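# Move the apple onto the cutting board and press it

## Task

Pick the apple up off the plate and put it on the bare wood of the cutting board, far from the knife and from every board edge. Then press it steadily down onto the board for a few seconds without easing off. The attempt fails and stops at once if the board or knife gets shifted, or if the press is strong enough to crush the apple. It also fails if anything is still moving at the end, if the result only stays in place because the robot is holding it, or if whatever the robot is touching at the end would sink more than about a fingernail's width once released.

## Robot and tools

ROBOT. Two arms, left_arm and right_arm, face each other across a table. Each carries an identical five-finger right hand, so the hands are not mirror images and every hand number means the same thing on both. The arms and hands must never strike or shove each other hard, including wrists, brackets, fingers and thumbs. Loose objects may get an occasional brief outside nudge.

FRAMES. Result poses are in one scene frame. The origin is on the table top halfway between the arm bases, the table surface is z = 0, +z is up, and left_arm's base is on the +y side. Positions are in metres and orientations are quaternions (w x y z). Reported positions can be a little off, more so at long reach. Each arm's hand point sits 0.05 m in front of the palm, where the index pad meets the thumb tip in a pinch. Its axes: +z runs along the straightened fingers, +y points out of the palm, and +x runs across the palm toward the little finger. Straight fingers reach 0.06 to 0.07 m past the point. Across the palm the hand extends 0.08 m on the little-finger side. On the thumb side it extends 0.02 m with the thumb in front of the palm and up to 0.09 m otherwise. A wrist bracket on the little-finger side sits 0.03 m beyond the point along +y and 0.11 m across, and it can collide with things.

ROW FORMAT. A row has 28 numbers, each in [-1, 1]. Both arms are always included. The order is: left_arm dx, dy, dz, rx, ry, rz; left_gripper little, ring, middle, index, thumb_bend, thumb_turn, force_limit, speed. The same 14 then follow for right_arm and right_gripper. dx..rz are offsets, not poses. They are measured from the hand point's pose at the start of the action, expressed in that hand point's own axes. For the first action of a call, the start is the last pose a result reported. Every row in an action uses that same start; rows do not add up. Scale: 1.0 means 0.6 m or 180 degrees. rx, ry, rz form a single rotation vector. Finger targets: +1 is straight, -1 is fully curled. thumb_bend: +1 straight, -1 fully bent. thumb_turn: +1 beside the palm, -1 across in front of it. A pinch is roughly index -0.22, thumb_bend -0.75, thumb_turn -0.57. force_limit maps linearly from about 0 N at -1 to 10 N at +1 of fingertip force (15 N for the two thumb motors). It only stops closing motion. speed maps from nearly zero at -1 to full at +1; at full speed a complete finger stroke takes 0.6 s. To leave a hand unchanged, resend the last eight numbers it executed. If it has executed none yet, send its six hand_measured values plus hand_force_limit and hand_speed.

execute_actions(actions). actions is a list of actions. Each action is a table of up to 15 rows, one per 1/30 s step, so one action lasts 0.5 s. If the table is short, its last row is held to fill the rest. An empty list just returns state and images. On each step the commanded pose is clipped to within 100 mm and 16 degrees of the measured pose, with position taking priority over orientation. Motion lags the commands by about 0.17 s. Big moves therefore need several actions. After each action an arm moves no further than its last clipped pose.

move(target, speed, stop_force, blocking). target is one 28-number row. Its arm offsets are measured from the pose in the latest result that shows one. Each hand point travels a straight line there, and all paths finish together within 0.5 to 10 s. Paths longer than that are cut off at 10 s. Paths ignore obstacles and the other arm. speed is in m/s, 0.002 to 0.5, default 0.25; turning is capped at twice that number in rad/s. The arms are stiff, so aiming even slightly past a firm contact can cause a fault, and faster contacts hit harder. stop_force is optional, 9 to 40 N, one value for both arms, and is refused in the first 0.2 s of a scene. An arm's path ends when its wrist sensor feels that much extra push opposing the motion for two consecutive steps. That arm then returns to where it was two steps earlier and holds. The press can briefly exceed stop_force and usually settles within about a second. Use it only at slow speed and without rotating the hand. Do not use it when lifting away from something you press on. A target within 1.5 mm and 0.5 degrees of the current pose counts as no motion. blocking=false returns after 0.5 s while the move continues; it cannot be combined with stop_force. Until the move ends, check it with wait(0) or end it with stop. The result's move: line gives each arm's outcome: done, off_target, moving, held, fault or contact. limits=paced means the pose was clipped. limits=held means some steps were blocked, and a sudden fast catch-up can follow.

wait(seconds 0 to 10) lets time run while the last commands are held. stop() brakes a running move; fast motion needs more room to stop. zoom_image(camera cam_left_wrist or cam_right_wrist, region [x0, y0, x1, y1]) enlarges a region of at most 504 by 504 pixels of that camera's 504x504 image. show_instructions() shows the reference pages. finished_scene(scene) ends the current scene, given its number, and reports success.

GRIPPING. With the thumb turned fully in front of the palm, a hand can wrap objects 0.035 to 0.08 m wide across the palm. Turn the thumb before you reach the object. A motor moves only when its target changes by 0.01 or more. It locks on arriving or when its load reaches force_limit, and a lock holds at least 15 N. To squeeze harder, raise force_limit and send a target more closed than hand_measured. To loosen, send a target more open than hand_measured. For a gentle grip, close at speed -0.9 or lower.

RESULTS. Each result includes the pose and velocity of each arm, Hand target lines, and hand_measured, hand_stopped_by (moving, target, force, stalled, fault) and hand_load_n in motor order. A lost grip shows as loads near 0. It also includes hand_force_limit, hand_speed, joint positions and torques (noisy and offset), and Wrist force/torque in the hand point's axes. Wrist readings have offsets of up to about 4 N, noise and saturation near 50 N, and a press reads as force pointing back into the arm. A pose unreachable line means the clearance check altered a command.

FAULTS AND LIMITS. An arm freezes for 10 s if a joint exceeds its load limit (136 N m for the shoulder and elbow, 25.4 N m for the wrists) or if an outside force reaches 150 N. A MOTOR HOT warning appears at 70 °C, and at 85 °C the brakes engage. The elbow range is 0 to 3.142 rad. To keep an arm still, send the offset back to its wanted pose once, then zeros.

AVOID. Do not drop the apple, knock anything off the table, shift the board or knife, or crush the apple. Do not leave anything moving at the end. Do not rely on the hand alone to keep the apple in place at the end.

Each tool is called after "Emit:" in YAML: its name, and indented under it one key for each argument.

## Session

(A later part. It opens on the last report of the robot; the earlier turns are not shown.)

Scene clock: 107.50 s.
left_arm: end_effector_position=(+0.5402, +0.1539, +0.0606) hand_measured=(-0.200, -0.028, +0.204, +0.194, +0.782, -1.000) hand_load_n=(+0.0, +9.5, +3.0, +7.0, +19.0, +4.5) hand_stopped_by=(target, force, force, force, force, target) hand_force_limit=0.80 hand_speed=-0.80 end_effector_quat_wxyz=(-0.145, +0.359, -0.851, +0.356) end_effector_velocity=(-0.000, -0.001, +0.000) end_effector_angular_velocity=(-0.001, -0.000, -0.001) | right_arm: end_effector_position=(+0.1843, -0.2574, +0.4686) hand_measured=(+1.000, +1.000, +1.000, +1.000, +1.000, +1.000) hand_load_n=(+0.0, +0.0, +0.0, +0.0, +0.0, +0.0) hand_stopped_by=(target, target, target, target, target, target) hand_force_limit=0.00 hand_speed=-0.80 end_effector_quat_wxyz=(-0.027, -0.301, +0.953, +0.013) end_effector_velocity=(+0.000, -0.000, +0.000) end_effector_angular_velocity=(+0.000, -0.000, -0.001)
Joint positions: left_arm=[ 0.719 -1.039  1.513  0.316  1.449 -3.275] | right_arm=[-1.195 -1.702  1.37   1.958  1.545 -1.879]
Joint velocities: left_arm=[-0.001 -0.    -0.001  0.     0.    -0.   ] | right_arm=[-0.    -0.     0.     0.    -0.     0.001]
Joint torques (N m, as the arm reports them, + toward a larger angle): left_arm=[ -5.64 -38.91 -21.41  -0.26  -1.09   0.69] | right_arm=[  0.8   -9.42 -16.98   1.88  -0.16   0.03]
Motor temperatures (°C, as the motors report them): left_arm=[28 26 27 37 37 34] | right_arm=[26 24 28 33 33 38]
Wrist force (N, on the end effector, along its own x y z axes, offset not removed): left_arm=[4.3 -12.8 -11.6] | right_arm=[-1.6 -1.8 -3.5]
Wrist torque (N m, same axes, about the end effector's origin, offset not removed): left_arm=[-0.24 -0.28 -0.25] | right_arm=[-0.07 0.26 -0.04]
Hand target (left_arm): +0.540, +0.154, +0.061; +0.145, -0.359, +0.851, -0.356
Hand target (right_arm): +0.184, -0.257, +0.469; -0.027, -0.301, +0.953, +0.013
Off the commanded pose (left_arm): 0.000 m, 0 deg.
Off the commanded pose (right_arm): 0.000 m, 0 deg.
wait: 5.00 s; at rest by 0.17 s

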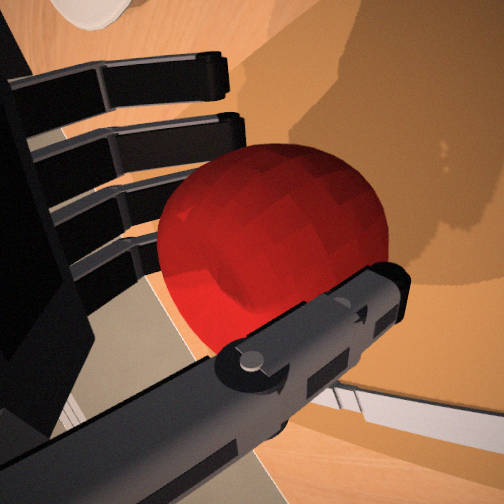

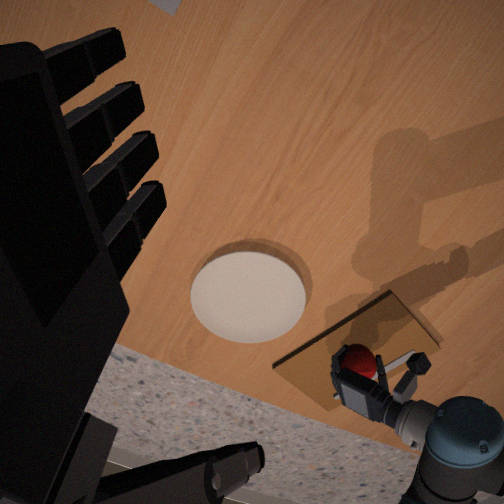

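Emit:
execute_actions:
  actions:
    - [[0,0.0001,0.0001,0,0,0,-0.2,-0.7,-0.8,-0.7,-0.7,-1,0.7,-0.95, 0,0,0,0,0,0,1,1,1,1,1,1,0,-0.8]]
    - [[0,0.0004,0.0004,0,0,0,-0.2,-0.7,-0.8,-0.7,-0.7,-1,0.7,-0.95, 0,0,0,0,0,0,1,1,1,1,1,1,0,-0.8]]

Emit:
wait:
  seconds: 2

Scene clock: 112.13 s.
left_arm: end_effector_position=(+0.5402, +0.1539, +0.0603) hand_measured=(-0.200, -0.028, +0.192, +0.194, +0.782, -1.000) hand_load_n=(+0.0, +8.5, +8.0, +5.5, +20.0, +4.0) hand_stopped_by=(target, force, force, force, force, target) hand_force_limit=0.70 hand_speed=-0.95 end_effector_quat_wxyz=(-0.145, +0.359, -0.851, +0.356) end_effector_velocity=(-0.000, -0.000, -0.000) end_effector_angular_velocity=(+0.001, -0.000, -0.001) | right_arm: end_effector_position=(+0.1843, -0.2574, +0.4686) hand_measured=(+1.000, +1.000, +1.000, +1.000, +1.000, +1.000) hand_load_n=(+0.0, +0.0, +0.0, +0.0, +0.0, +0.0) hand_stopped_by=(target, target, target, target, target, target) hand_force_limit=0.00 hand_speed=-0.80 end_effector_quat_wxyz=(-0.027, -0.301, +0.953, +0.013) end_effector_velocity=(+0.000, -0.000, +0.001) end_effector_angular_velocity=(+0.000, -0.002, -0.000)
Joint positions: left_arm=[ 0.719 -1.039  1.513  0.315  1.449 -3.275] | right_arm=[-1.195 -1.702  1.37   1.958  1.545 -1.879]
Joint velocities: left_arm=[-0.001  0.     0.    -0.    -0.     0.001] | right_arm=[ 0.    -0.    -0.002  0.     0.     0.   ]
Joint torques (N m, as the arm reports them, + toward a larger angle): left_arm=[ -4.84 -21.18  -0.32   0.5   -1.02   1.36] | right_arm=[  1.    -9.77 -17.04   1.86  -0.17   0.13]
Motor temperatures (°C, as the motors report them): left_arm=[28 26 27 37 37 34] | right_arm=[26 24 28 33 33 38]
Wrist force (N, on the end effector, along its own x y z axes, offset not removed): left_arm=[4.6 -15.0 -12.5] | right_arm=[-5.0 -2.5 -3.9]
Wrist torque (N m, same axes, about the end effector's origin, offset not removed): left_arm=[-0.14 -0.03 -0.15] | right_arm=[-0.05 0.86 -0.32]
Hand target (left_arm): +0.540, +0.154, +0.060; +0.145, -0.359, +0.851, -0.356
Hand target (right_arm): +0.184, -0.257, +0.469; -0.027, -0.301, +0.953, +0.013
Off the commanded pose (left_arm): 0.000 m, 0 deg.
Off the commanded pose (right_arm): 0.000 m, 0 deg.

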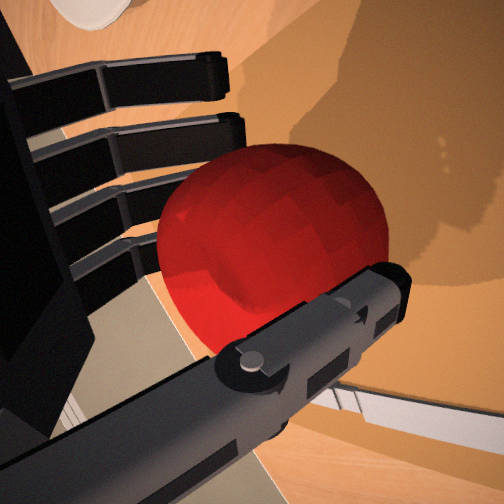

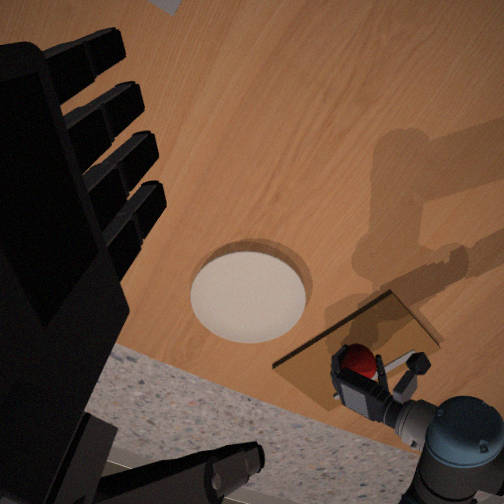

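Scene clock: 114.13 s.
left_arm: end_effector_position=(+0.5402, +0.1539, +0.0602) hand_measured=(-0.200, -0.028, +0.192, +0.194, +0.782, -1.000) hand_load_n=(+0.0, +8.5, +8.0, +5.5, +20.0, +4.0) hand_stopped_by=(target, force, force, force, force, target) hand_force_limit=0.70 hand_speed=-0.95 end_effector_quat_wxyz=(-0.145, +0.359, -0.851, +0.356) end_effector_velocity=(-0.001, +0.000, -0.000) end_effector_angular_velocity=(+0.001, +0.001, -0.000) | right_arm: end_effector_position=(+0.1843, -0.2574, +0.4686) hand_measured=(+1.000, +1.000, +1.000, +1.000, +1.000, +1.000) hand_load_n=(+0.0, +0.0, +0.0, +0.0, +0.0, +0.0) hand_stopped_by=(target, target, target, target, target, target) hand_force_limit=0.00 hand_speed=-0.80 end_effector_quat_wxyz=(-0.027, -0.301, +0.953, +0.013) end_effector_velocity=(-0.000, -0.000, +0.000) end_effector_angular_velocity=(+0.001, -0.002, +0.001)
Joint positions: left_arm=[ 0.719 -1.039  1.513  0.315  1.449 -3.275] | right_arm=[-1.195 -1.702  1.37   1.958  1.545 -1.879]
Joint velocities: left_arm=[-0.001  0.     0.001  0.     0.    -0.001] | right_arm=[ 0.    -0.001 -0.001 -0.    -0.    -0.001]
Joint torques (N m, as the arm reports them, + toward a larger angle): left_arm=[ -1.39 -20.48  -0.41   1.28  -1.84   1.05] | right_arm=[  1.09  -9.46 -17.32   1.81  -0.1    0.11]
Motor temperatures (°C, as the motors report them): left_arm=[28 26 27 37 37 34] | right_arm=[26 24 28 33 33 38]
Wrist force (N, on the end effector, along its own x y z axes, offset not removed): left_arm=[3.0 -14.6 -10.5] | right_arm=[1.3 -2.2 -2.6]
Wrist torque (N m, same axes, about the end effector's origin, offset not removed): left_arm=[-0.16 0.09 -0.37] | right_arm=[-0.20 -0.13 0.08]
Hand target (left_arm): +0.540, +0.154, +0.060; +0.145, -0.359, +0.851, -0.356
Hand target (right_arm): +0.184, -0.257, +0.469; -0.027, -0.301, +0.953, +0.013
Off the commanded pose (left_arm): 0.000 m, 0 deg.
Off the commanded pose (right_arm): 0.000 m, 0 deg.
wait: 2.00 s; at rest by 0.17 s

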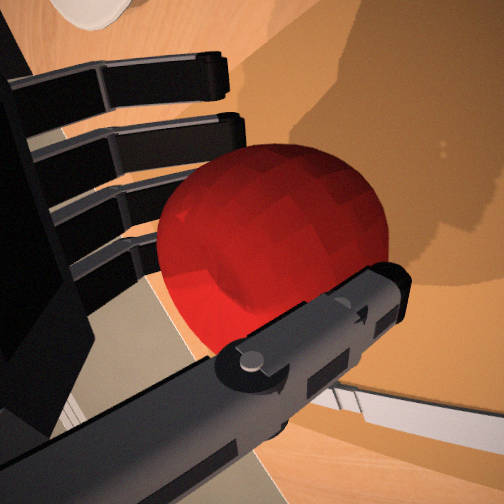

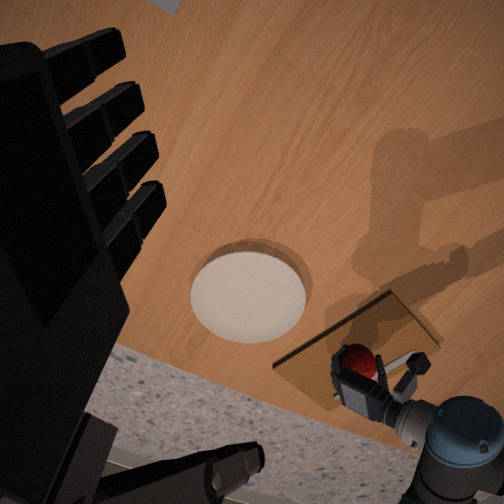

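Emit:
wait:
  seconds: 6

Scene clock: 120.97 s.
left_arm: end_effector_position=(+0.5402, +0.1539, +0.0602) hand_measured=(-0.200, -0.028, +0.192, +0.194, +0.782, -1.000) hand_load_n=(+0.0, +8.5, +8.0, +5.5, +20.0, +4.0) hand_stopped_by=(target, force, force, force, force, target) hand_force_limit=0.70 hand_speed=-0.95 end_effector_quat_wxyz=(-0.145, +0.359, -0.851, +0.356) end_effector_velocity=(-0.000, +0.001, -0.000) end_effector_angular_velocity=(+0.001, -0.000, -0.001) | right_arm: end_effector_position=(+0.1843, -0.2574, +0.4686) hand_measured=(+1.000, +1.000, +1.000, +1.000, +1.000, +1.000) hand_load_n=(+0.0, +0.0, +0.0, +0.0, +0.0, +0.0) hand_stopped_by=(target, target, target, target, target, target) hand_force_limit=0.00 hand_speed=-0.80 end_effector_quat_wxyz=(-0.027, -0.301, +0.953, +0.013) end_effector_velocity=(-0.000, -0.000, +0.000) end_effector_angular_velocity=(+0.000, -0.001, -0.001)
Joint positions: left_arm=[ 0.719 -1.039  1.513  0.315  1.449 -3.275] | right_arm=[-1.195 -1.702  1.37   1.958  1.545 -1.879]
Joint velocities: left_arm=[ 0.    -0.     0.001 -0.     0.     0.001] | right_arm=[ 0.    -0.001  0.     0.    -0.     0.001]
Joint torques (N m, as the arm reports them, + toward a larger angle): left_arm=[ 11.41 -21.13  -0.58   4.    -1.93  -0.18] | right_arm=[  0.97  -9.36 -17.13   1.98  -0.16  -0.03]
Motor temperatures (°C, as the motors report them): left_arm=[28 26 27 37 37 34] | right_arm=[26 24 28 33 33 38]
Wrist force (N, on the end effector, along its own x y z axes, offset not removed): left_arm=[5.7 -17.0 -15.6] | right_arm=[0.1 -5.0 -4.5]
Wrist torque (N m, same axes, about the end effector's origin, offset not removed): left_arm=[-0.13 -0.09 -0.21] | right_arm=[-0.20 0.19 -0.21]
Hand target (left_arm): +0.540, +0.154, +0.060; +0.145, -0.359, +0.851, -0.356
Hand target (right_arm): +0.184, -0.257, +0.469; -0.027, -0.301, +0.953, +0.013
Off the commanded pose (left_arm): 0.000 m, 0 deg.
Off the commanded pose (right_arm): 0.000 m, 0 deg.
wait: 6.00 s; at rest from the start

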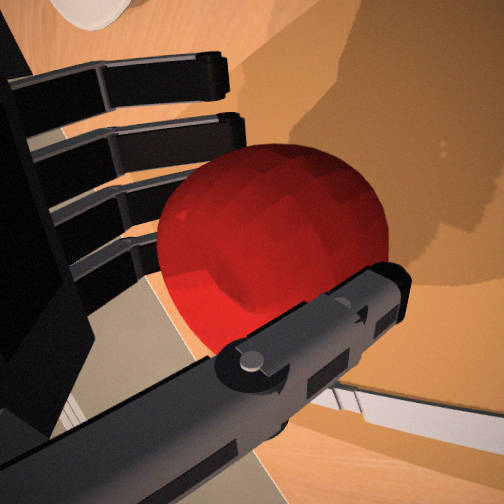

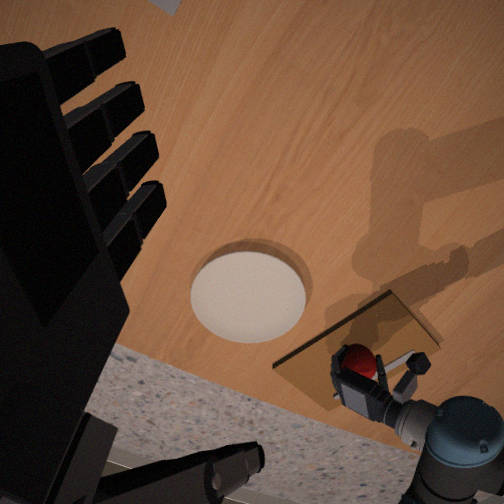

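Emit:
finished_scene:
  scene: 2

The scene is finished: the task was done.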